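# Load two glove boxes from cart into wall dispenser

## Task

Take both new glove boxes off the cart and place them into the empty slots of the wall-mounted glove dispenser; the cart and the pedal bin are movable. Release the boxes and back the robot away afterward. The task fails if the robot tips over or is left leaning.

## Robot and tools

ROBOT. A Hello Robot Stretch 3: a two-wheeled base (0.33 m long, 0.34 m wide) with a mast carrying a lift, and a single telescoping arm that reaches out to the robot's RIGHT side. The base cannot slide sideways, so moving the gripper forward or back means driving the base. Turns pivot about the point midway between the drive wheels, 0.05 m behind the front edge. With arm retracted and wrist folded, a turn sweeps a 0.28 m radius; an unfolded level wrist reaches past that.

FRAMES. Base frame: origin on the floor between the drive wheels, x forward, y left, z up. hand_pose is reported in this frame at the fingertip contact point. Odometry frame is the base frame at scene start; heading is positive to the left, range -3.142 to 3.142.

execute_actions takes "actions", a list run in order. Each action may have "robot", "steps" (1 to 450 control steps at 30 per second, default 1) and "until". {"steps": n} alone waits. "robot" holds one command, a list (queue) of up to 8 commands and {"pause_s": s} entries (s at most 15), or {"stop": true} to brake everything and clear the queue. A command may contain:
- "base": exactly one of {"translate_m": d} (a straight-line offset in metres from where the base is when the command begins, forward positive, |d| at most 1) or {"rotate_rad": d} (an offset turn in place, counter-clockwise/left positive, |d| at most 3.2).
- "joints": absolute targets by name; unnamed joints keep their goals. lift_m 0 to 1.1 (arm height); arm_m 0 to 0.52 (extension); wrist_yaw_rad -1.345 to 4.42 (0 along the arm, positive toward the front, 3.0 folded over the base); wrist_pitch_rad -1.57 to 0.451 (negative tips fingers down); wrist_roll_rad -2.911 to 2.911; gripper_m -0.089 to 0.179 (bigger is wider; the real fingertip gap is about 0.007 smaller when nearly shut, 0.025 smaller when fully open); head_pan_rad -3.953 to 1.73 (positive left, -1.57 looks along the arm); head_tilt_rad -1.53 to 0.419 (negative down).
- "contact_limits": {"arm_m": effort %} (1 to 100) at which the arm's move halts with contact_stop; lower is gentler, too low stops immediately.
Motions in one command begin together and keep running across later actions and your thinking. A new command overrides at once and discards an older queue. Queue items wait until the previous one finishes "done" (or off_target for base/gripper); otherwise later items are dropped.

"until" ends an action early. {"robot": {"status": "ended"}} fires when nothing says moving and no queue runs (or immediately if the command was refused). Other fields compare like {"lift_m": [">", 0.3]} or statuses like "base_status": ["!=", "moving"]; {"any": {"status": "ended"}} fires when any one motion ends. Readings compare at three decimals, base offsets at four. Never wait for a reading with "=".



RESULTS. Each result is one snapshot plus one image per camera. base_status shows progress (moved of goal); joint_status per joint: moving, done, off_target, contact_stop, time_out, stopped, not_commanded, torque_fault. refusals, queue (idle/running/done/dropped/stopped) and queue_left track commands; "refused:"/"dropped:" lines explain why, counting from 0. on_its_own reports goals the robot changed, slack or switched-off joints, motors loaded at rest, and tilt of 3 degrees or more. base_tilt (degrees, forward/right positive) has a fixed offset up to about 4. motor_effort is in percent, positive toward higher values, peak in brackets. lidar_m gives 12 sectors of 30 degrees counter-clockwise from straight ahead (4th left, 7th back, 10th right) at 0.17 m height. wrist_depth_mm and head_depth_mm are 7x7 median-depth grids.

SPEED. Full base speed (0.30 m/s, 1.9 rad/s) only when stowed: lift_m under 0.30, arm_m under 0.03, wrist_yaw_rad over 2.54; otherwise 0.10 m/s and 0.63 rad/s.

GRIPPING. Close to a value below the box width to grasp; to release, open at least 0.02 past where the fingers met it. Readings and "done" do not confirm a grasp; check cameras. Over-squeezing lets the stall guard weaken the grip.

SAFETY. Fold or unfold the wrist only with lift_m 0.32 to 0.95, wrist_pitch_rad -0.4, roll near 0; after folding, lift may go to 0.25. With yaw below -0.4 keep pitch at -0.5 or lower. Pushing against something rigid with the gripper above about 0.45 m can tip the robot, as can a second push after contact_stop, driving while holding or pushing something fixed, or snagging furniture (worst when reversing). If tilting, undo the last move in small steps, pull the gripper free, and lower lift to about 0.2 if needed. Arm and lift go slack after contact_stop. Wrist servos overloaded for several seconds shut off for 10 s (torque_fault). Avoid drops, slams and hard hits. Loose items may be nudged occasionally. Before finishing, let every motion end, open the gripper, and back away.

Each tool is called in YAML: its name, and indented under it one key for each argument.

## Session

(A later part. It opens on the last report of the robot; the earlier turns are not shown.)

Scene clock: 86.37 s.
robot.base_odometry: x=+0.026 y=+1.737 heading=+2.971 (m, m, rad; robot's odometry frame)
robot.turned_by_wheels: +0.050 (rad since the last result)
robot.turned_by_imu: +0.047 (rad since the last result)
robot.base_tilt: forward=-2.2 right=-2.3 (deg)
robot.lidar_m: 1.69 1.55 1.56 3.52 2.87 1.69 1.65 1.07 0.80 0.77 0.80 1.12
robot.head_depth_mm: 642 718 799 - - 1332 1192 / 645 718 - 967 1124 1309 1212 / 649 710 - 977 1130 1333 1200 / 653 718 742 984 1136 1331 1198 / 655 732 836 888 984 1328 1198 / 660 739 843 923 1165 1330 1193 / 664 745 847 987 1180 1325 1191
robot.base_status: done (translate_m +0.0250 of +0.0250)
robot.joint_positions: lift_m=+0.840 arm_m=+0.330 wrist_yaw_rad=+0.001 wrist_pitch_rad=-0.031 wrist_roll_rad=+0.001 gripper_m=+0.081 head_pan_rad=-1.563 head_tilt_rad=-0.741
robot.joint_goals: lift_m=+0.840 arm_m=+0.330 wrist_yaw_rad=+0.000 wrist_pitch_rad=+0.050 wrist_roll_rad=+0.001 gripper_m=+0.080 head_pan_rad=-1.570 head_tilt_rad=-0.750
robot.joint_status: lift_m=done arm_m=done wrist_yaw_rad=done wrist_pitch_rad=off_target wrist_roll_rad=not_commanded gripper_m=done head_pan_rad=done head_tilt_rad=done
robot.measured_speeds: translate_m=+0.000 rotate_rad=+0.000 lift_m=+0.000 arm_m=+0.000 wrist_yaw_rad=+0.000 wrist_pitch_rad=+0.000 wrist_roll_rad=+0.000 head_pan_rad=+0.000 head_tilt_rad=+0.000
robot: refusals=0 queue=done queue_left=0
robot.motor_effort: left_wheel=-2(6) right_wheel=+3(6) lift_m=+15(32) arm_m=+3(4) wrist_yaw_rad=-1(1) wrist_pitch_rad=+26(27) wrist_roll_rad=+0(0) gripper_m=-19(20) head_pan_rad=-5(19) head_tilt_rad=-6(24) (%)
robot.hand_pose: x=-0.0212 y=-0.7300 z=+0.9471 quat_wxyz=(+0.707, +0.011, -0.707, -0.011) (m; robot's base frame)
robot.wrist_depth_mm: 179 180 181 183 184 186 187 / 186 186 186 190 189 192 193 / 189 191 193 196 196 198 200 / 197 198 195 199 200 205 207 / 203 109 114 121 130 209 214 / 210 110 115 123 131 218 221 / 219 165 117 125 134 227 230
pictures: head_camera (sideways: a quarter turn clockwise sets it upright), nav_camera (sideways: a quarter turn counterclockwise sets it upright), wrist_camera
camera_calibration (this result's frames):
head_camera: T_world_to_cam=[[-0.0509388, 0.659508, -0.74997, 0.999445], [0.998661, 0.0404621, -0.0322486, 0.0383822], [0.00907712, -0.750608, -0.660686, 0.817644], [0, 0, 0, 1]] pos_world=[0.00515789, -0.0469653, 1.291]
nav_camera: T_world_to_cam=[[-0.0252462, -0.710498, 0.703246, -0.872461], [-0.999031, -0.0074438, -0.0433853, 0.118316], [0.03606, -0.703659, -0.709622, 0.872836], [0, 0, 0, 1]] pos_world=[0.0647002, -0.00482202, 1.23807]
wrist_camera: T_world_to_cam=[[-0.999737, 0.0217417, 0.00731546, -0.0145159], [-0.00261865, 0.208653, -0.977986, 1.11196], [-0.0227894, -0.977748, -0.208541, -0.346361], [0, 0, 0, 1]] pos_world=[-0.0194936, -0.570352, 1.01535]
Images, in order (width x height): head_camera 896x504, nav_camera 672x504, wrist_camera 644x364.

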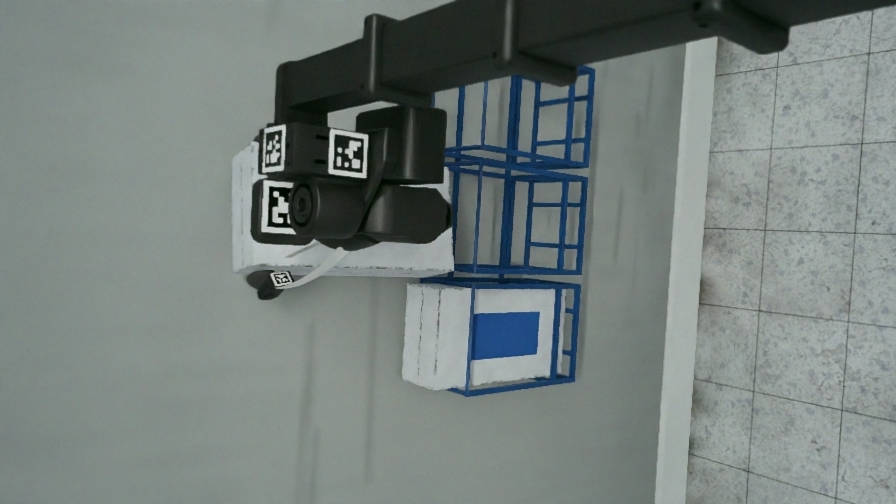

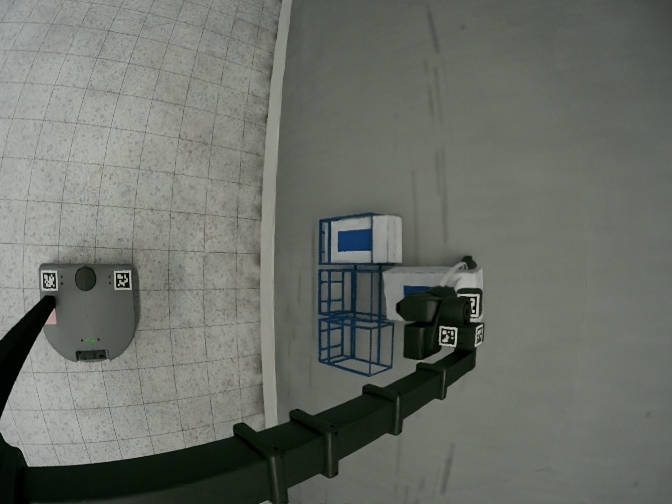

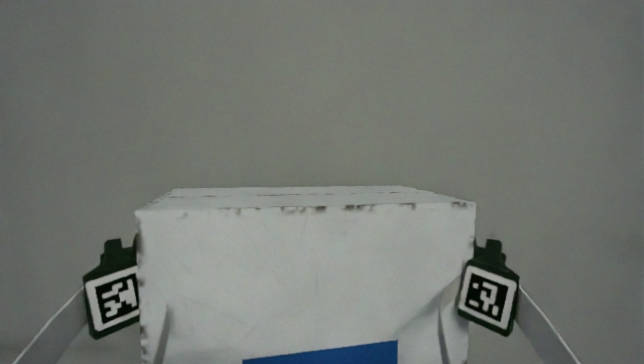

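execute_actions:
  actions:
    - {"robot":[{"base":{"translate_m":0.007},"joints":{"arm_m":0.345,"lift_m":0.81}}],"steps":450,"until":{"robot":{"status":"ended"}}}

zoom_image:
  camera: "head_camera"
  region: [380,120,620,420]

Scene clock: 88.13 s.
robot.base_odometry: x=+0.019 y=+1.738 heading=+2.971 (m, m, rad; robot's odometry frame)
robot.turned_by_wheels: +0.000 (rad since the last result)
robot.turned_by_imu: +0.000 (rad since the last result)
robot.base_tilt: forward=-2.2 right=-2.2 (deg)
robot.lidar_m: 1.68 1.54 1.55 3.53 2.89 1.70 1.65 1.07 0.79 0.77 0.80 1.12
robot.head_depth_mm: 643 714 812 920 - - 1175 / 643 725 789 976 1132 1322 1208 / 651 728 - 1005 1135 1326 1207 / 652 730 739 870 1145 1329 1203 / 659 737 837 883 985 1340 1196 / 659 735 840 937 1169 1337 1205 / 664 745 849 992 1177 1342 1195
robot.base_status: done (translate_m +0.0070 of +0.0070)
robot.joint_positions: lift_m=+0.810 arm_m=+0.344 wrist_yaw_rad=-0.004 wrist_pitch_rad=-0.008 wrist_roll_rad=-0.003 gripper_m=+0.081 head_pan_rad=-1.563 head_tilt_rad=-0.741
robot.joint_goals: lift_m=+0.810 arm_m=+0.345 wrist_yaw_rad=+0.000 wrist_pitch_rad=+0.050 wrist_roll_rad=-0.003 gripper_m=+0.080 head_pan_rad=-1.570 head_tilt_rad=-0.750
robot.joint_status: lift_m=done arm_m=done wrist_yaw_rad=done wrist_pitch_rad=off_target wrist_roll_rad=not_commanded gripper_m=done head_pan_rad=done head_tilt_rad=done
robot.measured_speeds: translate_m=+0.000 rotate_rad=+0.000 lift_m=+0.000 arm_m=+0.000 wrist_yaw_rad=+0.000 wrist_pitch_rad=+0.000 wrist_roll_rad=+0.000 head_pan_rad=+0.000 head_tilt_rad=+0.000
robot: refusals=0 queue=done queue_left=0
robot.motor_effort: left_wheel=-1(4) right_wheel=+0(7) lift_m=+13(15) arm_m=+9(8) wrist_yaw_rad=+3(3) wrist_pitch_rad=+19(26) wrist_roll_rad=+1(1) gripper_m=-19(21) head_pan_rad=-5(5) head_tilt_rad=-6(6) (%)
robot.hand_pose: x=-0.0226 y=-0.7450 z=+0.9231 quat_wxyz=(+0.708, +0.001, -0.706, -0.005) (m; robot's base frame)
robot.wrist_depth_mm: 169 170 171 173 173 176 177 / 174 174 175 177 180 179 182 / 178 178 180 183 184 187 188 / 183 185 173 177 186 190 193 / 188 108 111 117 124 196 198 / 195 109 114 120 127 201 205 / - 200 116 124 132 210 210
pictures: head_camera (sideways: a quarter turn clockwise sets it upright), nav_camera (sideways: a quarter turn counterclockwise sets it upright), wrist_camera
camera_calibration (this result's frames):
head_camera: T_world_to_cam=[[-0.0509394, 0.659606, -0.749883, 0.999332], [0.99866, 0.0404662, -0.0322443, 0.0383766], [0.00907636, -0.750521, -0.660784, 0.817772], [0, 0, 0, 1]] pos_world=[0.00515787, -0.0469638, 1.29099]
nav_camera: T_world_to_cam=[[-0.0252456, -0.710591, 0.703153, -0.87234], [-0.999031, -0.00743799, -0.0433853, 0.118316], [0.0360592, -0.703566, -0.709714, 0.872957], [0, 0, 0, 1]] pos_world=[0.0647001, -0.00481365, 1.23807]
wrist_camera: T_world_to_cam=[[-0.999575, 0.0272452, 0.0104086, -0.014142], [-0.00515906, 0.186079, -0.982521, 1.07895], [-0.0287058, -0.982157, -0.18586, -0.390357], [0, 0, 0, 1]] pos_world=[-0.0197751, -0.583776, 0.987684]
Images, in order (width x height): head_camera 896x504, nav_camera 672x504, wrist_camera 644x364.

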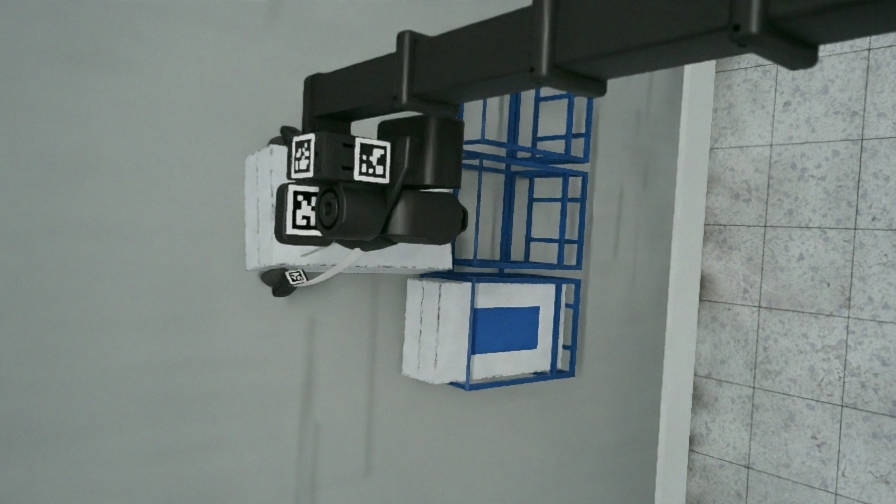

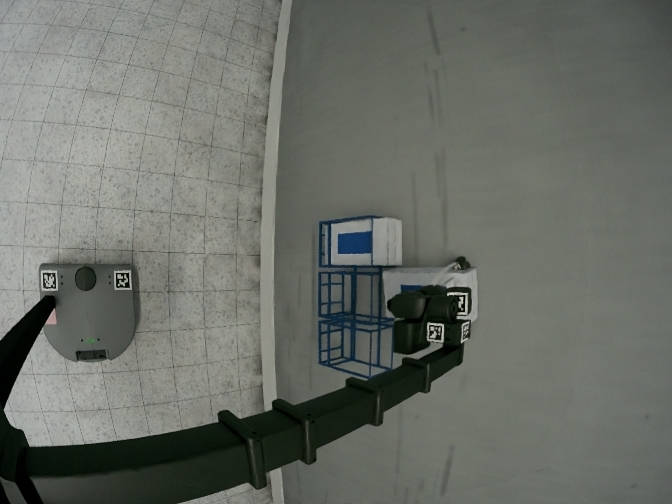

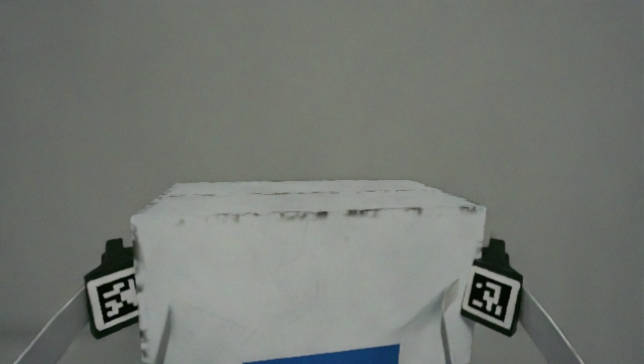

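Region (380, 120, 620, 420) of head_camera's 896x504 image, scaled by 1.680, with more detail than that image has; it fills the left 403 columns of this view, and the rest is white.

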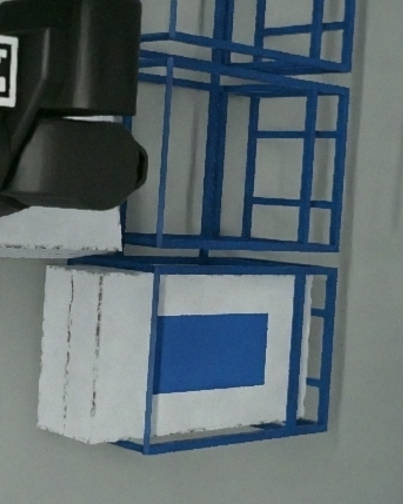

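execute_actions:
  actions:
    - {"robot":[{"base":{"translate_m":-0.007},"joints":{"arm_m":0.328}},{"joints":{"lift_m":0.77}}],"steps":450,"until":{"robot":{"status":"ended"}}}

zoom_image:
  camera: "head_camera"
  region: [380,120,620,420]

Scene clock: 90.53 s.
robot.base_odometry: x=+0.026 y=+1.737 heading=+2.971 (m, m, rad; robot's odometry frame)
robot.turned_by_wheels: +0.000 (rad since the last result)
robot.turned_by_imu: -0.001 (rad since the last result)
robot.base_tilt: forward=-2.2 right=-2.3 (deg)
robot.lidar_m: 1.69 1.55 1.56 3.52 2.88 1.69 1.65 1.07 0.79 0.77 0.80 1.12
robot.head_depth_mm: 643 716 816 919 1070 - - / 647 723 804 - 1136 1327 1212 / 648 726 740 - 1132 1330 1211 / 651 728 746 900 1140 1324 1204 / 655 736 833 887 985 1333 1201 / 660 737 840 927 1166 1328 1196 / 661 743 849 988 1182 1335 1194
robot.base_status: done (translate_m -0.0070 of -0.0070)
robot.joint_positions: lift_m=+0.771 arm_m=+0.328 wrist_yaw_rad=-0.005 wrist_pitch_rad=+0.065 wrist_roll_rad=+0.010 gripper_m=+0.081 head_pan_rad=-1.563 head_tilt_rad=-0.741
robot.joint_goals: lift_m=+0.770 arm_m=+0.328 wrist_yaw_rad=+0.000 wrist_pitch_rad=+0.050 wrist_roll_rad=+0.010 gripper_m=+0.080 head_pan_rad=-1.570 head_tilt_rad=-0.750
robot.joint_status: lift_m=done arm_m=done wrist_yaw_rad=done wrist_pitch_rad=off_target wrist_roll_rad=not_commanded gripper_m=done head_pan_rad=done head_tilt_rad=done
robot.measured_speeds: translate_m=+0.000 rotate_rad=+0.000 lift_m=+0.000 arm_m=+0.000 wrist_yaw_rad=+0.000 wrist_pitch_rad=+0.000 wrist_roll_rad=+0.000 head_pan_rad=+0.000 head_tilt_rad=+0.000
robot: refusals=0 queue=done queue_left=0
robot.motor_effort: left_wheel=-2(5) right_wheel=+4(4) lift_m=+9(16) arm_m=-3(10) wrist_yaw_rad=+3(4) wrist_pitch_rad=-5(26) wrist_roll_rad=-3(3) gripper_m=-19(19) head_pan_rad=-5(5) head_tilt_rad=-6(6) (%)
robot.hand_pose: x=-0.0227 y=-0.7306 z=+0.9021 quat_wxyz=(+0.704, -0.024, -0.710, +0.021) (m; robot's base frame)
robot.wrist_depth_mm: 189 190 193 194 197 198 200 / 193 193 195 196 200 200 201 / 196 197 199 200 202 204 206 / 198 200 202 204 205 209 208 / 201 112 116 123 132 210 212 / 204 111 115 123 131 216 217 / 209 210 115 122 131 219 220
pictures: head_camera (sideways: a quarter turn clockwise sets it upright), nav_camera (sideways: a quarter turn counterclockwise sets it upright), wrist_camera
camera_calibration (this result's frames):
head_camera: T_world_to_cam=[[-0.0509395, 0.659606, -0.749883, 0.999333], [0.99866, 0.0404663, -0.0322443, 0.0383766], [0.00907645, -0.750521, -0.660784, 0.817772], [0, 0, 0, 1]] pos_world=[0.00515788, -0.0469638, 1.29099]
nav_camera: T_world_to_cam=[[-0.0252455, -0.710591, 0.703153, -0.87234], [-0.999031, -0.00743812, -0.0433853, 0.118316], [0.0360593, -0.703566, -0.709714, 0.872956], [0, 0, 0, 1]] pos_world=[0.0647001, -0.00481366, 1.23807]
wrist_camera: T_world_to_cam=[[-0.999617, 0.0274216, -0.00381379, -0.00143866], [0.00691135, 0.113771, -0.993483, 1.01296], [-0.026809, -0.993129, -0.113917, -0.452983], [0, 0, 0, 1]] pos_world=[-0.0205831, -0.565077, 0.954755]
Images, in order (width x height): head_camera 896x504, nav_camera 672x504, wrist_camera 644x364.

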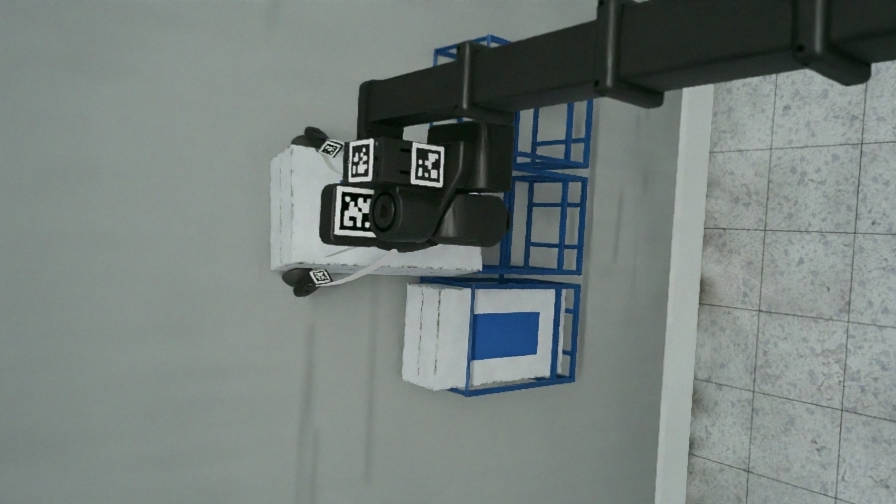

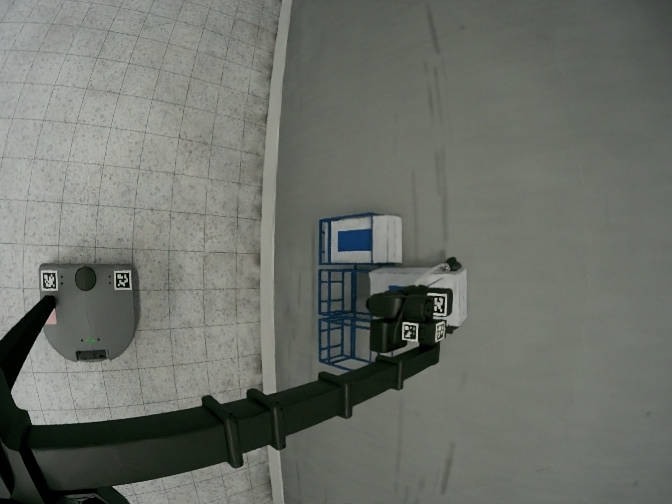

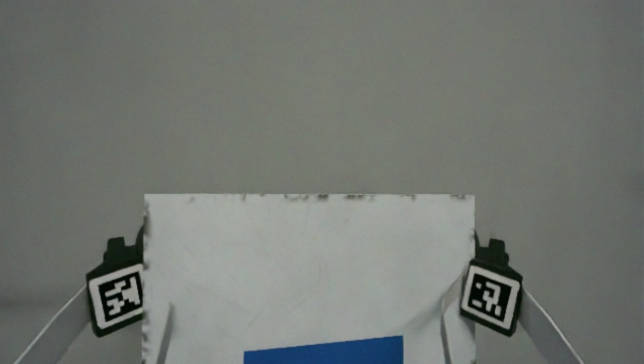

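Region (380, 120, 620, 420) of head_camera's 896x504 image, scaled by 1.680, with more detail than that image has; it fills the left 403 columns of this view, and the rest is white.

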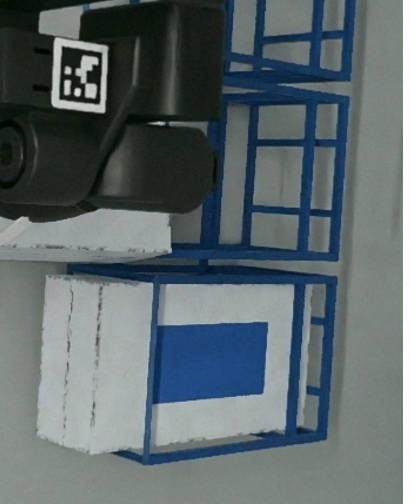

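execute_actions:
  actions:
    - {"robot":[{"joints":{"lift_m":0.805}},{"joints":{"arm_m":0.338,"wrist_pitch_rad":0.13}}],"steps":450,"until":{"robot":{"status":"ended"}}}

zoom_image:
  camera: "head_camera"
  region: [380,120,620,420]

Scene clock: 92.73 s.
robot.base_odometry: x=+0.026 y=+1.737 heading=+2.971 (m, m, rad; robot's odometry frame)
robot.turned_by_wheels: +0.000 (rad since the last result)
robot.turned_by_imu: +0.000 (rad since the last result)
robot.base_tilt: forward=-2.2 right=-2.2 (deg)
robot.lidar_m: 1.68 1.55 1.56 3.51 2.88 1.69 1.64 1.07 0.79 0.77 0.80 1.12
robot.head_depth_mm: 643 716 811 926 - - - / 643 723 789 - 1129 1331 1209 / 651 722 - 1002 1125 1324 1205 / 651 726 732 978 1149 1323 1196 / 658 732 836 890 985 1330 1204 / 656 742 841 934 1172 1333 1199 / 662 747 849 985 1175 1342 1192
robot.base_status: done (translate_m -0.0070 of -0.0070)
robot.joint_positions: lift_m=+0.804 arm_m=+0.337 wrist_yaw_rad=-0.003 wrist_pitch_rad=+0.046 wrist_roll_rad=+0.005 gripper_m=+0.081 head_pan_rad=-1.563 head_tilt_rad=-0.741
robot.joint_goals: lift_m=+0.805 arm_m=+0.338 wrist_yaw_rad=+0.000 wrist_pitch_rad=+0.130 wrist_roll_rad=+0.005 gripper_m=+0.080 head_pan_rad=-1.570 head_tilt_rad=-0.750
robot.joint_status: lift_m=done arm_m=done wrist_yaw_rad=done wrist_pitch_rad=off_target wrist_roll_rad=not_commanded gripper_m=done head_pan_rad=done head_tilt_rad=done
robot.measured_speeds: translate_m=+0.000 rotate_rad=+0.000 lift_m=+0.000 arm_m=+0.000 wrist_yaw_rad=+0.000 wrist_pitch_rad=+0.000 wrist_roll_rad=+0.000 head_pan_rad=+0.000 head_tilt_rad=+0.000
robot: refusals=0 queue=dropped queue_left=0
robot.motor_effort: left_wheel=-1(2) right_wheel=+1(4) lift_m=+32(33) arm_m=+5(4) wrist_yaw_rad=+2(3) wrist_pitch_rad=+27(32) wrist_roll_rad=-1(4) gripper_m=-19(19) head_pan_rad=-5(5) head_tilt_rad=-7(6) (%)
robot.hand_pose: x=-0.0222 y=-0.7395 z=+0.9307 quat_wxyz=(+0.706, -0.017, -0.708, +0.015) (m; robot's base frame)
robot.wrist_depth_mm: 179 179 180 182 185 186 187 / 183 182 185 186 187 189 192 / 186 187 189 191 191 194 195 / 190 192 191 191 193 197 199 / 193 110 114 121 130 202 204 / 197 110 115 122 131 205 207 / 202 158 117 124 132 211 213
pictures: head_camera (sideways: a quarter turn clockwise sets it upright), nav_camera (sideways: a quarter turn counterclockwise sets it upright), wrist_camera
camera_calibration (this result's frames):
head_camera: T_world_to_cam=[[-0.0509395, 0.659606, -0.749883, 0.999332], [0.99866, 0.0404663, -0.0322443, 0.0383766], [0.00907645, -0.750521, -0.660784, 0.817772], [0, 0, 0, 1]] pos_world=[0.00515788, -0.0469638, 1.29099]
nav_camera: T_world_to_cam=[[-0.0252455, -0.710591, 0.703153, -0.87234], [-0.999031, -0.00743811, -0.0433853, 0.118316], [0.0360593, -0.703566, -0.709714, 0.872957], [0, 0, 0, 1]] pos_world=[0.0647001, -0.00481365, 1.23807]
wrist_camera: T_world_to_cam=[[-0.999667, 0.0257518, 0.00140739, -0.00667452], [0.00203608, 0.133204, -0.991087, 1.05442], [-0.0257097, -0.990754, -0.133212, -0.438896], [0, 0, 0, 1]] pos_world=[-0.020103, -0.575119, 0.986561]
Images, in order (width x height): head_camera 896x504, nav_camera 672x504, wrist_camera 644x364.

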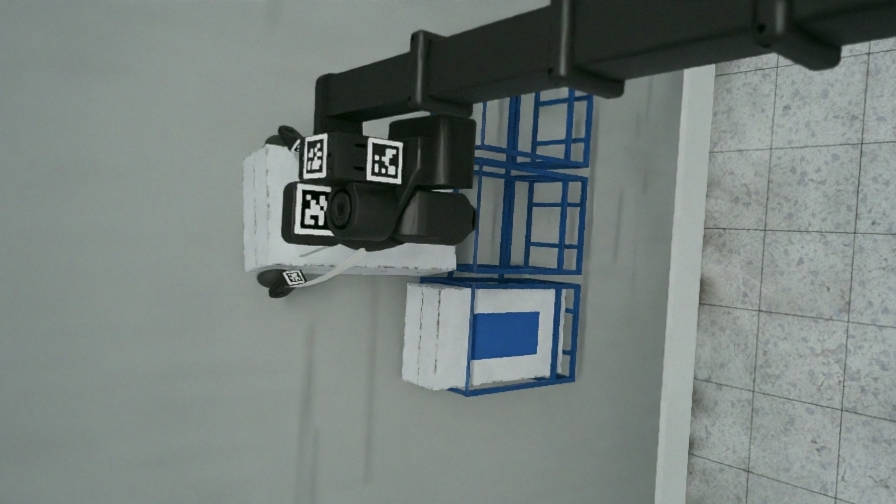

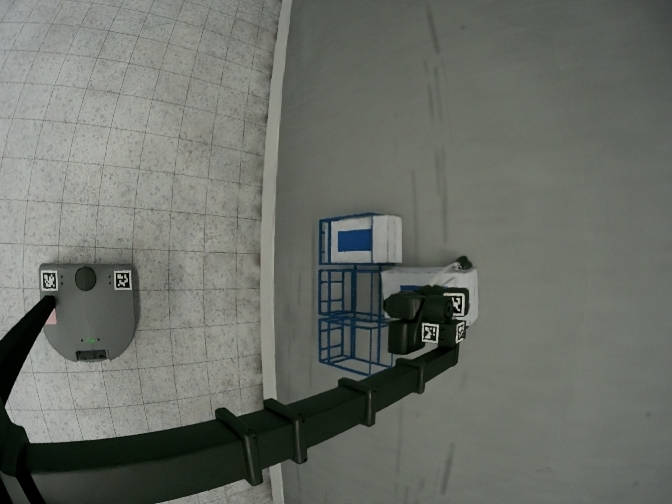

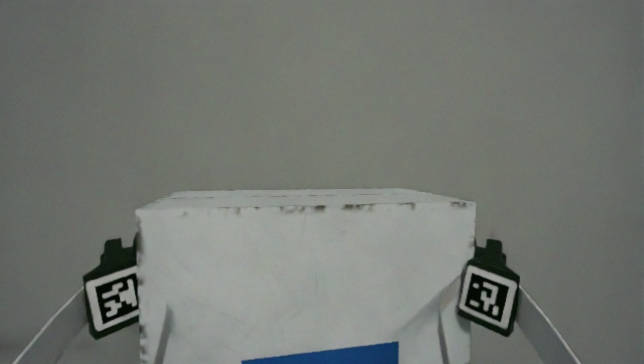

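Region (380, 120, 620, 420) of head_camera's 896x504 image, scaled by 1.680, with more detail than that image has; it fills the left 403 columns of this view, and the rest is white.

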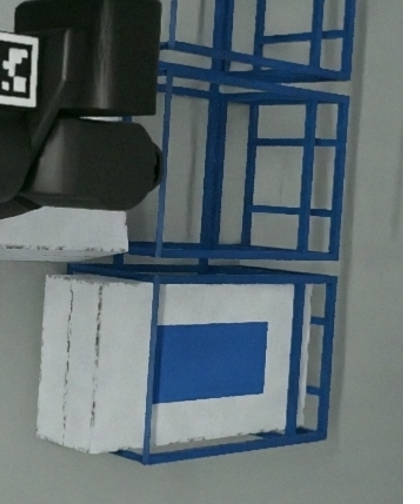

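execute_actions:
  actions:
    - {"robot":[{"base":{"translate_m":0.028},"joints":{"wrist_yaw_rad":-0.17,"lift_m":0.815,"wrist_pitch_rad":0.1}}],"steps":450,"until":{"robot":{"status":"ended"}}}

zoom_image:
  camera: "head_camera"
  region: [380,120,620,420]

Scene clock: 94.17 s.
robot.base_odometry: x=-0.002 y=+1.741 heading=+2.971 (m, m, rad; robot's odometry frame)
robot.turned_by_wheels: +0.000 (rad since the last result)
robot.turned_by_imu: +0.000 (rad since the last result)
robot.base_tilt: forward=-2.2 right=-2.2 (deg)
robot.lidar_m: 1.66 1.54 1.53 3.52 2.91 1.72 1.67 1.07 0.80 0.77 0.80 1.12
robot.head_depth_mm: 645 718 812 917 - - 1180 / 646 724 764 985 1118 1312 1205 / 649 727 - 1003 1132 1326 1202 / 652 730 833 903 1118 1329 1211 / 654 733 834 886 987 1337 1196 / 662 736 841 954 1169 1334 1201 / 664 744 849 986 1181 1342 1187
robot.base_status: done (translate_m +0.0280 of +0.0280)
robot.joint_positions: lift_m=+0.814 arm_m=+0.338 wrist_yaw_rad=-0.167 wrist_pitch_rad=+0.023 wrist_roll_rad=+0.002 gripper_m=+0.081 head_pan_rad=-1.563 head_tilt_rad=-0.741
robot.joint_goals: lift_m=+0.815 arm_m=+0.338 wrist_yaw_rad=-0.170 wrist_pitch_rad=+0.100 wrist_roll_rad=+0.002 gripper_m=+0.080 head_pan_rad=-1.570 head_tilt_rad=-0.750
robot.joint_status: lift_m=done arm_m=done wrist_yaw_rad=done wrist_pitch_rad=off_target wrist_roll_rad=not_commanded gripper_m=done head_pan_rad=done head_tilt_rad=done
robot.measured_speeds: translate_m=+0.000 rotate_rad=+0.000 lift_m=+0.000 arm_m=+0.000 wrist_yaw_rad=+0.000 wrist_pitch_rad=+0.000 wrist_roll_rad=+0.000 head_pan_rad=+0.000 head_tilt_rad=+0.000
robot: refusals=0 queue=dropped queue_left=0
robot.motor_effort: left_wheel=-1(4) right_wheel=+1(7) lift_m=+32(32) arm_m=+3(5) wrist_yaw_rad=-2(7) wrist_pitch_rad=+25(28) wrist_roll_rad=+0(2) gripper_m=-20(19) head_pan_rad=-5(5) head_tilt_rad=-6(6) (%)
robot.hand_pose: x=-0.0642 y=-0.7358 z=+0.9348 quat_wxyz=(+0.705, -0.067, -0.705, -0.051) (m; robot's base frame)
robot.wrist_depth_mm: 162 168 176 185 197 206 219 / 165 172 181 190 201 212 227 / 169 176 184 193 206 218 231 / 172 178 185 195 208 223 238 / 177 111 115 123 131 232 247 / 180 111 116 123 132 241 255 / - 151 117 124 132 245 265
pictures: head_camera (sideways: a quarter turn clockwise sets it upright), nav_camera (sideways: a quarter turn counterclockwise sets it upright), wrist_camera
camera_calibration (this result's frames):
head_camera: T_world_to_cam=[[-0.0509395, 0.659606, -0.749883, 0.999332], [0.99866, 0.0404663, -0.0322443, 0.0383766], [0.00907645, -0.750521, -0.660784, 0.817772], [0, 0, 0, 1]] pos_world=[0.00515788, -0.0469638, 1.29099]
nav_camera: T_world_to_cam=[[-0.0252455, -0.710591, 0.703153, -0.87234], [-0.999031, -0.00743811, -0.0433853, 0.118316], [0.0360593, -0.703566, -0.709714, 0.872957], [0, 0, 0, 1]] pos_world=[0.0647001, -0.00481365, 1.23807]
wrist_camera: T_world_to_cam=[[-0.981941, 0.189141, 0.00423026, 0.0699149], [0.0253449, 0.153672, -0.987797, 1.07159], [-0.187483, -0.969851, -0.155691, -0.40969], [0, 0, 0, 1]] pos_world=[-0.0353171, -0.575236, 0.994433]
Images, in order (width x height): head_camera 896x504, nav_camera 672x504, wrist_camera 644x364.

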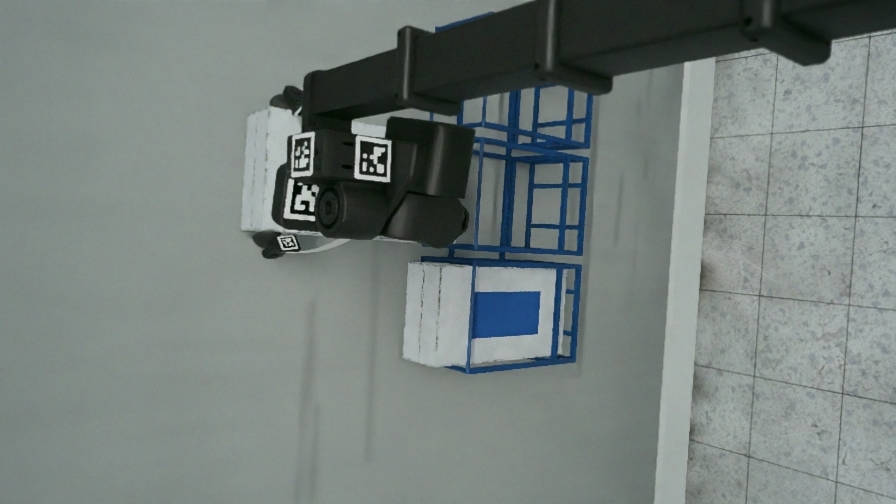

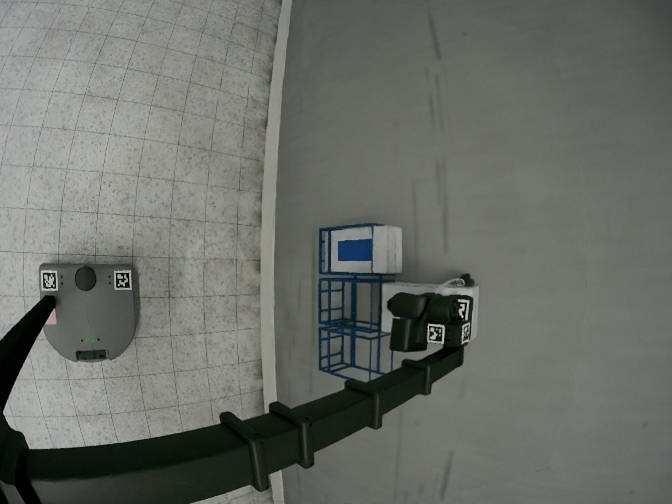

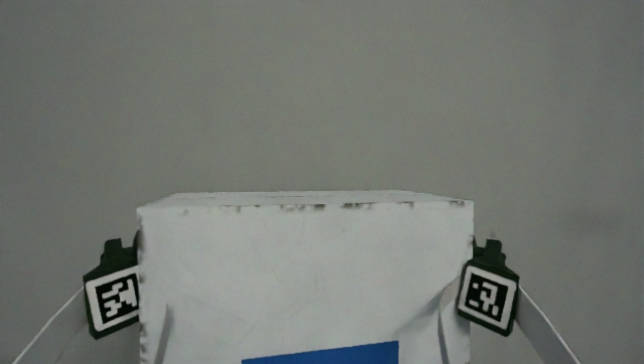

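Region (380, 120, 620, 420) of head_camera's 896x504 image, scaled by 1.680, with more detail than that image has; it fills the left 403 columns of this view, and the rest is white.

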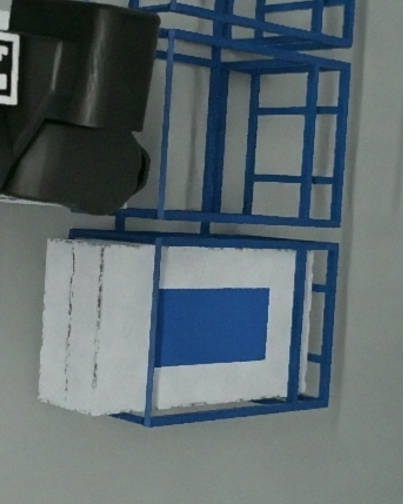

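execute_actions:
  actions:
    - {"robot":[{"base":{"translate_m":0.009}},{"joints":{"lift_m":0.775}}],"steps":450,"until":{"robot":{"status":"ended"}}}

zoom_image:
  camera: "head_camera"
  region: [230,60,620,400]

Scene clock: 96.47 s.
robot.base_odometry: x=-0.011 y=+1.743 heading=+2.971 (m, m, rad; robot's odometry frame)
robot.turned_by_wheels: +0.000 (rad since the last result)
robot.turned_by_imu: -0.001 (rad since the last result)
robot.base_tilt: forward=-2.2 right=-2.2 (deg)
robot.lidar_m: 1.65 1.54 1.52 3.54 2.93 1.73 1.69 1.07 0.80 0.77 0.81 1.12
robot.head_depth_mm: 643 718 814 919 - - - / 644 722 777 - 1129 1324 1212 / 650 726 733 - 1132 1328 1205 / 653 730 829 898 1122 1320 1206 / 656 736 841 883 986 1330 1202 / 660 740 844 977 1167 1338 1196 / 663 743 847 990 1179 1344 1190
robot.base_status: done (translate_m +0.0090 of +0.0090)
robot.joint_positions: lift_m=+0.775 arm_m=+0.338 wrist_yaw_rad=-0.169 wrist_pitch_rad=+0.063 wrist_roll_rad=+0.006 gripper_m=+0.081 head_pan_rad=-1.563 head_tilt_rad=-0.741
robot.joint_goals: lift_m=+0.775 arm_m=+0.338 wrist_yaw_rad=-0.170 wrist_pitch_rad=+0.100 wrist_roll_rad=+0.006 gripper_m=+0.080 head_pan_rad=-1.570 head_tilt_rad=-0.750
robot.joint_status: lift_m=done arm_m=done wrist_yaw_rad=done wrist_pitch_rad=off_target wrist_roll_rad=not_commanded gripper_m=done head_pan_rad=done head_tilt_rad=done
robot.measured_speeds: translate_m=+0.000 rotate_rad=+0.000 lift_m=+0.000 arm_m=+0.000 wrist_yaw_rad=+0.000 wrist_pitch_rad=+0.000 wrist_roll_rad=+0.000 head_pan_rad=+0.000 head_tilt_rad=+0.000
robot: refusals=0 queue=done queue_left=0
robot.motor_effort: left_wheel=-1(3) right_wheel=+2(6) lift_m=+12(32) arm_m=+3(3) wrist_yaw_rad=+0(2) wrist_pitch_rad=+12(26) wrist_roll_rad=-3(2) gripper_m=-19(18) head_pan_rad=-6(6) head_tilt_rad=-6(6) (%)
robot.hand_pose: x=-0.0648 y=-0.7362 z=+0.9063 quat_wxyz=(+0.704, -0.082, -0.704, -0.038) (m; robot's base frame)
robot.wrist_depth_mm: 165 173 180 190 201 213 227 / 167 175 183 193 204 217 230 / 170 177 188 197 209 221 240 / 172 179 188 199 210 225 240 / 176 112 116 123 131 231 246 / 178 111 116 123 132 241 252 / - 186 116 123 132 239 257
pictures: head_camera (sideways: a quarter turn clockwise sets it upright), nav_camera (sideways: a quarter turn counterclockwise sets it upright), wrist_camera
camera_calibration (this result's frames):
head_camera: T_world_to_cam=[[-0.0509396, 0.659606, -0.749883, 0.999332], [0.99866, 0.0404664, -0.0322443, 0.0383766], [0.00907654, -0.750521, -0.660784, 0.817772], [0, 0, 0, 1]] pos_world=[0.00515789, -0.0469638, 1.29099]
nav_camera: T_world_to_cam=[[-0.0252454, -0.710591, 0.703153, -0.87234], [-0.999031, -0.00743823, -0.0433853, 0.118316], [0.0360594, -0.703566, -0.709714, 0.872957], [0, 0, 0, 1]] pos_world=[0.0647001, -0.00481365, 1.23807]
wrist_camera: T_world_to_cam=[[-0.981579, 0.191058, -0.000340701, 0.0751033], [0.0225224, 0.11394, -0.993232, 1.019], [-0.189726, -0.974943, -0.116144, -0.454394], [0, 0, 0, 1]] pos_world=[-0.0354412, -0.573462, 0.959355]
Images, in order (width x height): head_camera 896x504, nav_camera 672x504, wrist_camera 644x364.

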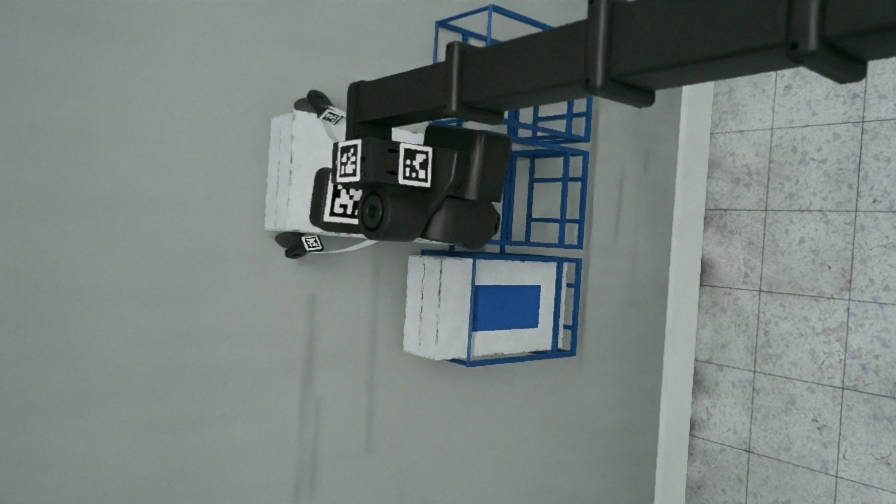

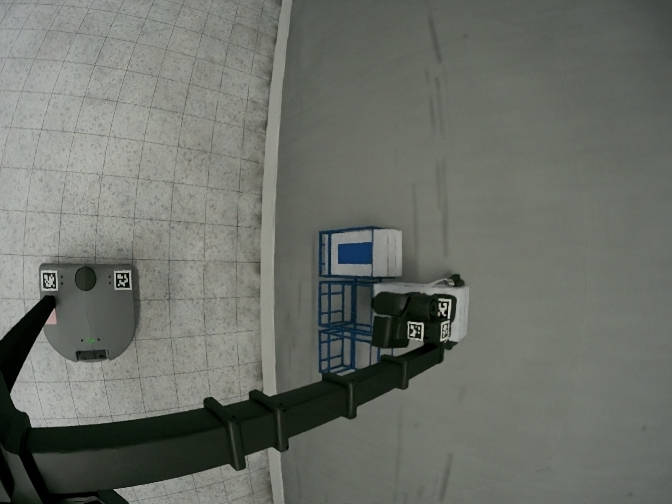

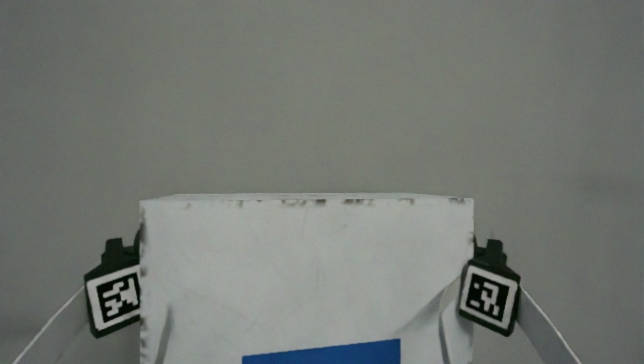

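Region (230, 60, 620, 400) of head_camera's 896x504 image, scaled by 1.292, with more detail than that image has; it fills the top 439 rows of this view, and the rest is white.

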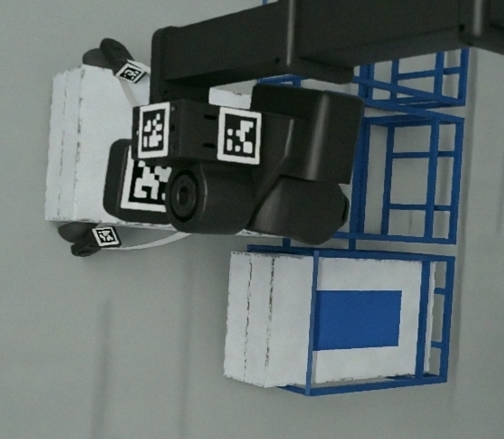

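execute_actions:
  actions:
    - {"robot":{"joints":{"lift_m":0.80,"wrist_pitch_rad":0.22,"arm_m":0.333,"head_pan_rad":-1.3}},"steps":200,"until":{"robot":{"status":"ended"}}}

zoom_image:
  camera: "nav_camera"
  region: [290,180,510,400]

Scene clock: 97.77 s.
robot.base_odometry: x=-0.011 y=+1.743 heading=+2.971 (m, m, rad; robot's odometry frame)
robot.turned_by_wheels: +0.000 (rad since the last result)
robot.turned_by_imu: +0.000 (rad since the last result)
robot.base_tilt: forward=-2.3 right=-2.2 (deg)
robot.lidar_m: 1.65 1.54 1.52 3.51 2.93 1.73 1.68 1.07 0.80 0.77 0.81 1.12
robot.head_depth_mm: 629 694 685 - 999 1225 1211 / 647 717 806 877 1037 1289 1219 / 663 743 839 881 986 1322 1206 / 683 766 869 991 1199 1350 1197 / 705 791 902 1052 1263 1375 1192 / 729 818 944 1105 1330 1363 1197 / 752 853 983 1161 1418 1365 1187
robot.base_status: done (translate_m +0.0090 of +0.0090)
robot.joint_positions: lift_m=+0.799 arm_m=+0.333 wrist_yaw_rad=-0.169 wrist_pitch_rad=+0.136 wrist_roll_rad=+0.005 gripper_m=+0.081 head_pan_rad=-1.307 head_tilt_rad=-0.741
robot.joint_goals: lift_m=+0.800 arm_m=+0.333 wrist_yaw_rad=-0.170 wrist_pitch_rad=+0.220 wrist_roll_rad=+0.005 gripper_m=+0.080 head_pan_rad=-1.300 head_tilt_rad=-0.750
robot.joint_status: lift_m=done arm_m=done wrist_yaw_rad=done wrist_pitch_rad=off_target wrist_roll_rad=not_commanded gripper_m=done head_pan_rad=done head_tilt_rad=done
robot.measured_speeds: translate_m=+0.000 rotate_rad=+0.000 lift_m=+0.000 arm_m=+0.000 wrist_yaw_rad=+0.000 wrist_pitch_rad=+0.000 wrist_roll_rad=+0.000 head_pan_rad=+0.000 head_tilt_rad=+0.000
robot: refusals=0 queue=dropped queue_left=0
robot.motor_effort: left_wheel=-2(2) right_wheel=+2(2) lift_m=+32(34) arm_m=-2(5) wrist_yaw_rad=-1(1) wrist_pitch_rad=+27(30) wrist_roll_rad=-2(2) gripper_m=-18(18) head_pan_rad=+4(34) head_tilt_rad=-6(6) (%)
robot.hand_pose: x=-0.0648 y=-0.7318 z=+0.9489 quat_wxyz=(+0.705, -0.107, -0.700, -0.012) (m; robot's base frame)
robot.wrist_depth_mm: 177 183 192 203 214 226 243 / 177 184 193 203 218 232 245 / 179 186 193 206 218 231 246 / 181 184 195 206 218 235 249 / 180 112 116 123 131 236 250 / 180 111 116 123 132 240 253 / - 149 116 123 132 236 256
pictures: head_camera (sideways: a quarter turn clockwise sets it upright), nav_camera (sideways: a quarter turn counterclockwise sets it upright), wrist_camera
camera_calibration (this result's frames):
head_camera: T_world_to_cam=[[-0.21624, 0.625232, -0.749883, 1.00034], [0.955896, 0.291929, -0.0322443, 0.0386374], [0.198753, -0.723783, -0.660784, 0.816615], [0, 0, 0, 1]] pos_world=[0.017076, -0.0456729, 1.29099]
nav_camera: T_world_to_cam=[[0.155441, -0.69384, 0.703153, -0.873442], [-0.964614, -0.260071, -0.0433853, 0.118106], [0.212972, -0.671527, -0.709714, 0.871877], [0, 0, 0, 1]] pos_world=[0.0640103, 0.010176, 1.23807]
wrist_camera: T_world_to_cam=[[-0.981587, 0.191014, -0.0010273, 0.0749311], [0.00932305, 0.0425365, -0.999051, 1.01317], [-0.190789, -0.980665, -0.0435341, -0.518282], [0, 0, 0, 1]] pos_world=[-0.0347768, -0.565671, 0.989722]
Images, in order (width x height): head_camera 896x504, nav_camera 672x504, wrist_camera 644x364.

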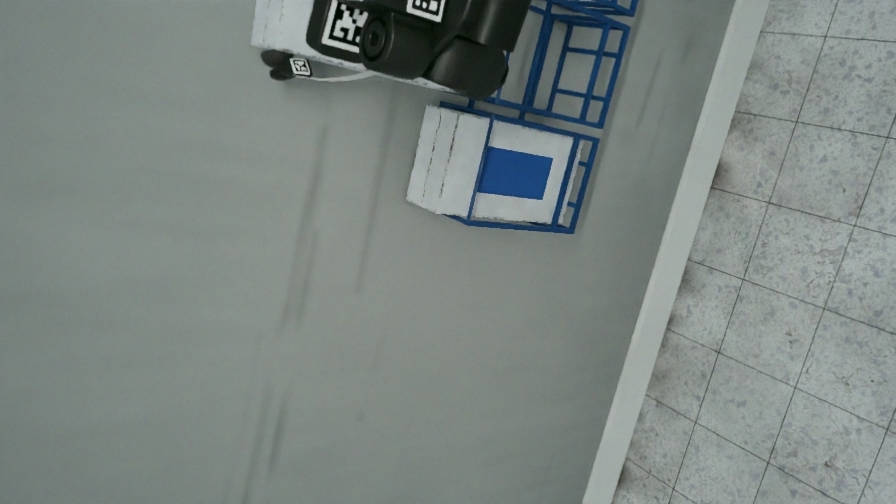

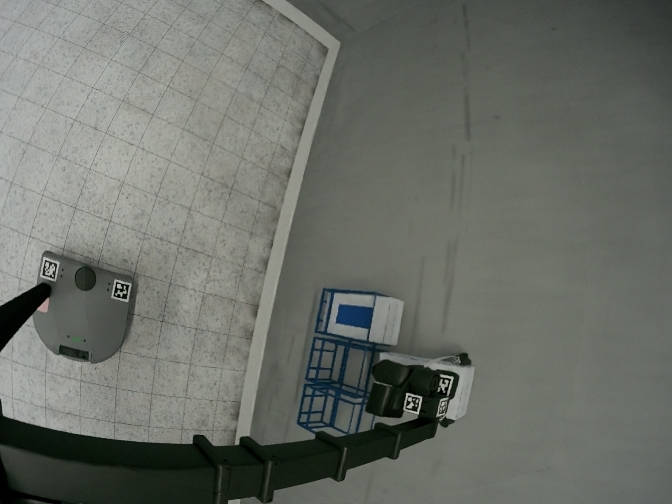

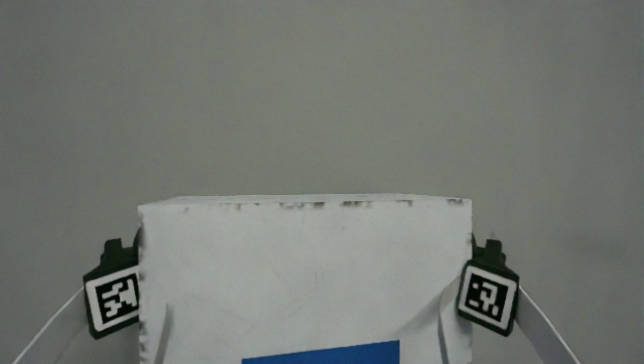

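Region (290, 180, 510, 400) of nav_camera's 672x504 image, scaled by 2.291, with more detail than that image has.

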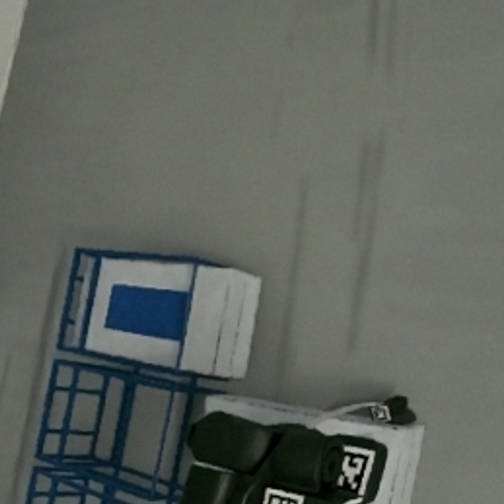

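execute_actions:
  actions:
    - {"robot":{"joints":{"lift_m":0.745,"head_pan_rad":-1.57}},"steps":200,"until":{"robot":{"status":"ended"}}}

Scene clock: 101.80 s.
robot.base_odometry: x=-0.011 y=+1.743 heading=+2.971 (m, m, rad; robot's odometry frame)
robot.turned_by_wheels: +0.000 (rad since the last result)
robot.turned_by_imu: -0.001 (rad since the last result)
robot.base_tilt: forward=-2.2 right=-2.2 (deg)
robot.lidar_m: 1.65 1.54 1.53 3.53 2.93 1.73 1.69 1.07 0.79 0.77 0.80 1.12
robot.head_depth_mm: 644 717 818 921 1089 - - / 647 722 787 - 1164 1320 1216 / 649 726 733 - 1151 1334 1204 / 654 733 826 891 1130 1332 1196 / 658 734 840 884 991 1337 1194 / 658 738 841 978 1173 1333 1184 / 664 744 851 989 1178 1333 1188
robot.base_status: done (translate_m +0.0090 of +0.0090)
robot.joint_positions: lift_m=+0.746 arm_m=+0.333 wrist_yaw_rad=-0.170 wrist_pitch_rad=+0.191 wrist_roll_rad=+0.008 gripper_m=+0.081 head_pan_rad=-1.563 head_tilt_rad=-0.741
robot.joint_goals: lift_m=+0.745 arm_m=+0.333 wrist_yaw_rad=-0.170 wrist_pitch_rad=+0.220 wrist_roll_rad=+0.008 gripper_m=+0.080 head_pan_rad=-1.570 head_tilt_rad=-0.750
robot.joint_status: lift_m=done arm_m=done wrist_yaw_rad=done wrist_pitch_rad=off_target wrist_roll_rad=not_commanded gripper_m=done head_pan_rad=done head_tilt_rad=done
robot.measured_speeds: translate_m=+0.000 rotate_rad=+0.000 lift_m=+0.000 arm_m=+0.000 wrist_yaw_rad=+0.000 wrist_pitch_rad=+0.000 wrist_roll_rad=+0.000 head_pan_rad=+0.000 head_tilt_rad=+0.000
robot: refusals=0 queue=done queue_left=0
robot.motor_effort: left_wheel=-2(1) right_wheel=+2(3) lift_m=+12(32) arm_m=-3(3) wrist_yaw_rad=+0(0) wrist_pitch_rad=+10(27) wrist_roll_rad=-3(3) gripper_m=-19(20) head_pan_rad=-5(34) head_tilt_rad=-6(6) (%)
robot.hand_pose: x=-0.0648 y=-0.7307 z=+0.9093 quat_wxyz=(+0.705, -0.127, -0.698, +0.008) (m; robot's base frame)
robot.wrist_depth_mm: 183 191 200 211 224 239 257 / 184 188 201 211 224 240 254 / 183 189 200 211 223 238 254 / 182 188 197 207 220 237 253 / 182 113 117 124 133 237 252 / 182 111 116 123 132 239 252 / - 184 115 122 130 234 252
pictures: head_camera (sideways: a quarter turn clockwise sets it upright), nav_camera (sideways: a quarter turn counterclockwise sets it upright), wrist_camera
camera_calibration (this result's frames):
head_camera: T_world_to_cam=[[-0.0511423, 0.659591, -0.749883, 0.999334], [0.998648, 0.0407733, -0.0322443, 0.0383766], [0.00930719, -0.750518, -0.660784, 0.817771], [0, 0, 0, 1]] pos_world=[0.00517232, -0.0469641, 1.29099]
nav_camera: T_world_to_cam=[[-0.025027, -0.710598, 0.703153, -0.872341], [-0.999028, -0.00774525, -0.0433853, 0.118316], [0.0362756, -0.703555, -0.709714, 0.872955], [0, 0, 0, 1]] pos_world=[0.0647016, -0.00479563, 1.23807]
wrist_camera: T_world_to_cam=[[-0.981571, 0.191028, -0.00509165, 0.0783999], [0.00278987, -0.0123165, -0.99992, 0.933854], [-0.191075, -0.981507, 0.0115565, -0.569705], [0, 0, 0, 1]] pos_world=[-0.0345067, -0.562644, 0.940763]
Images, in order (width x height): head_camera 896x504, nav_camera 672x504, wrist_camera 644x364.

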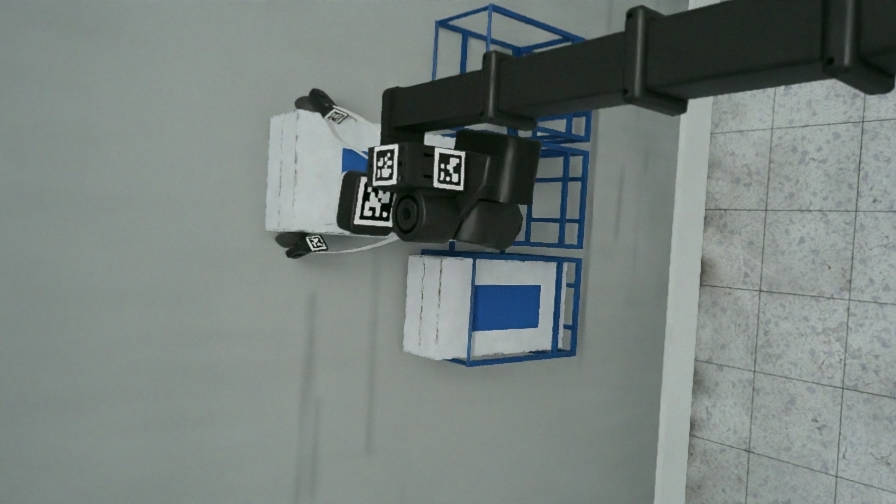

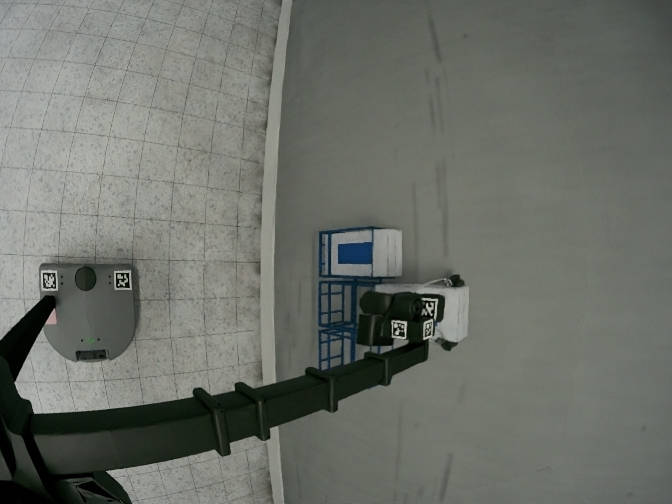

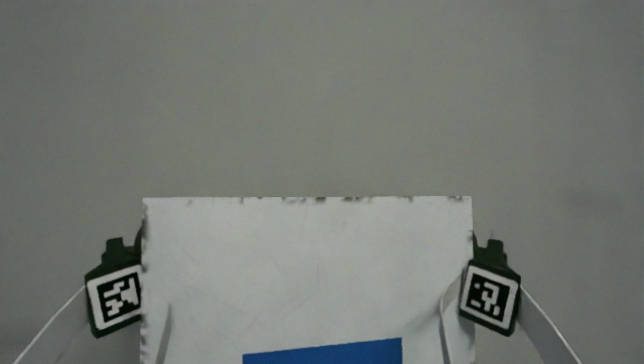

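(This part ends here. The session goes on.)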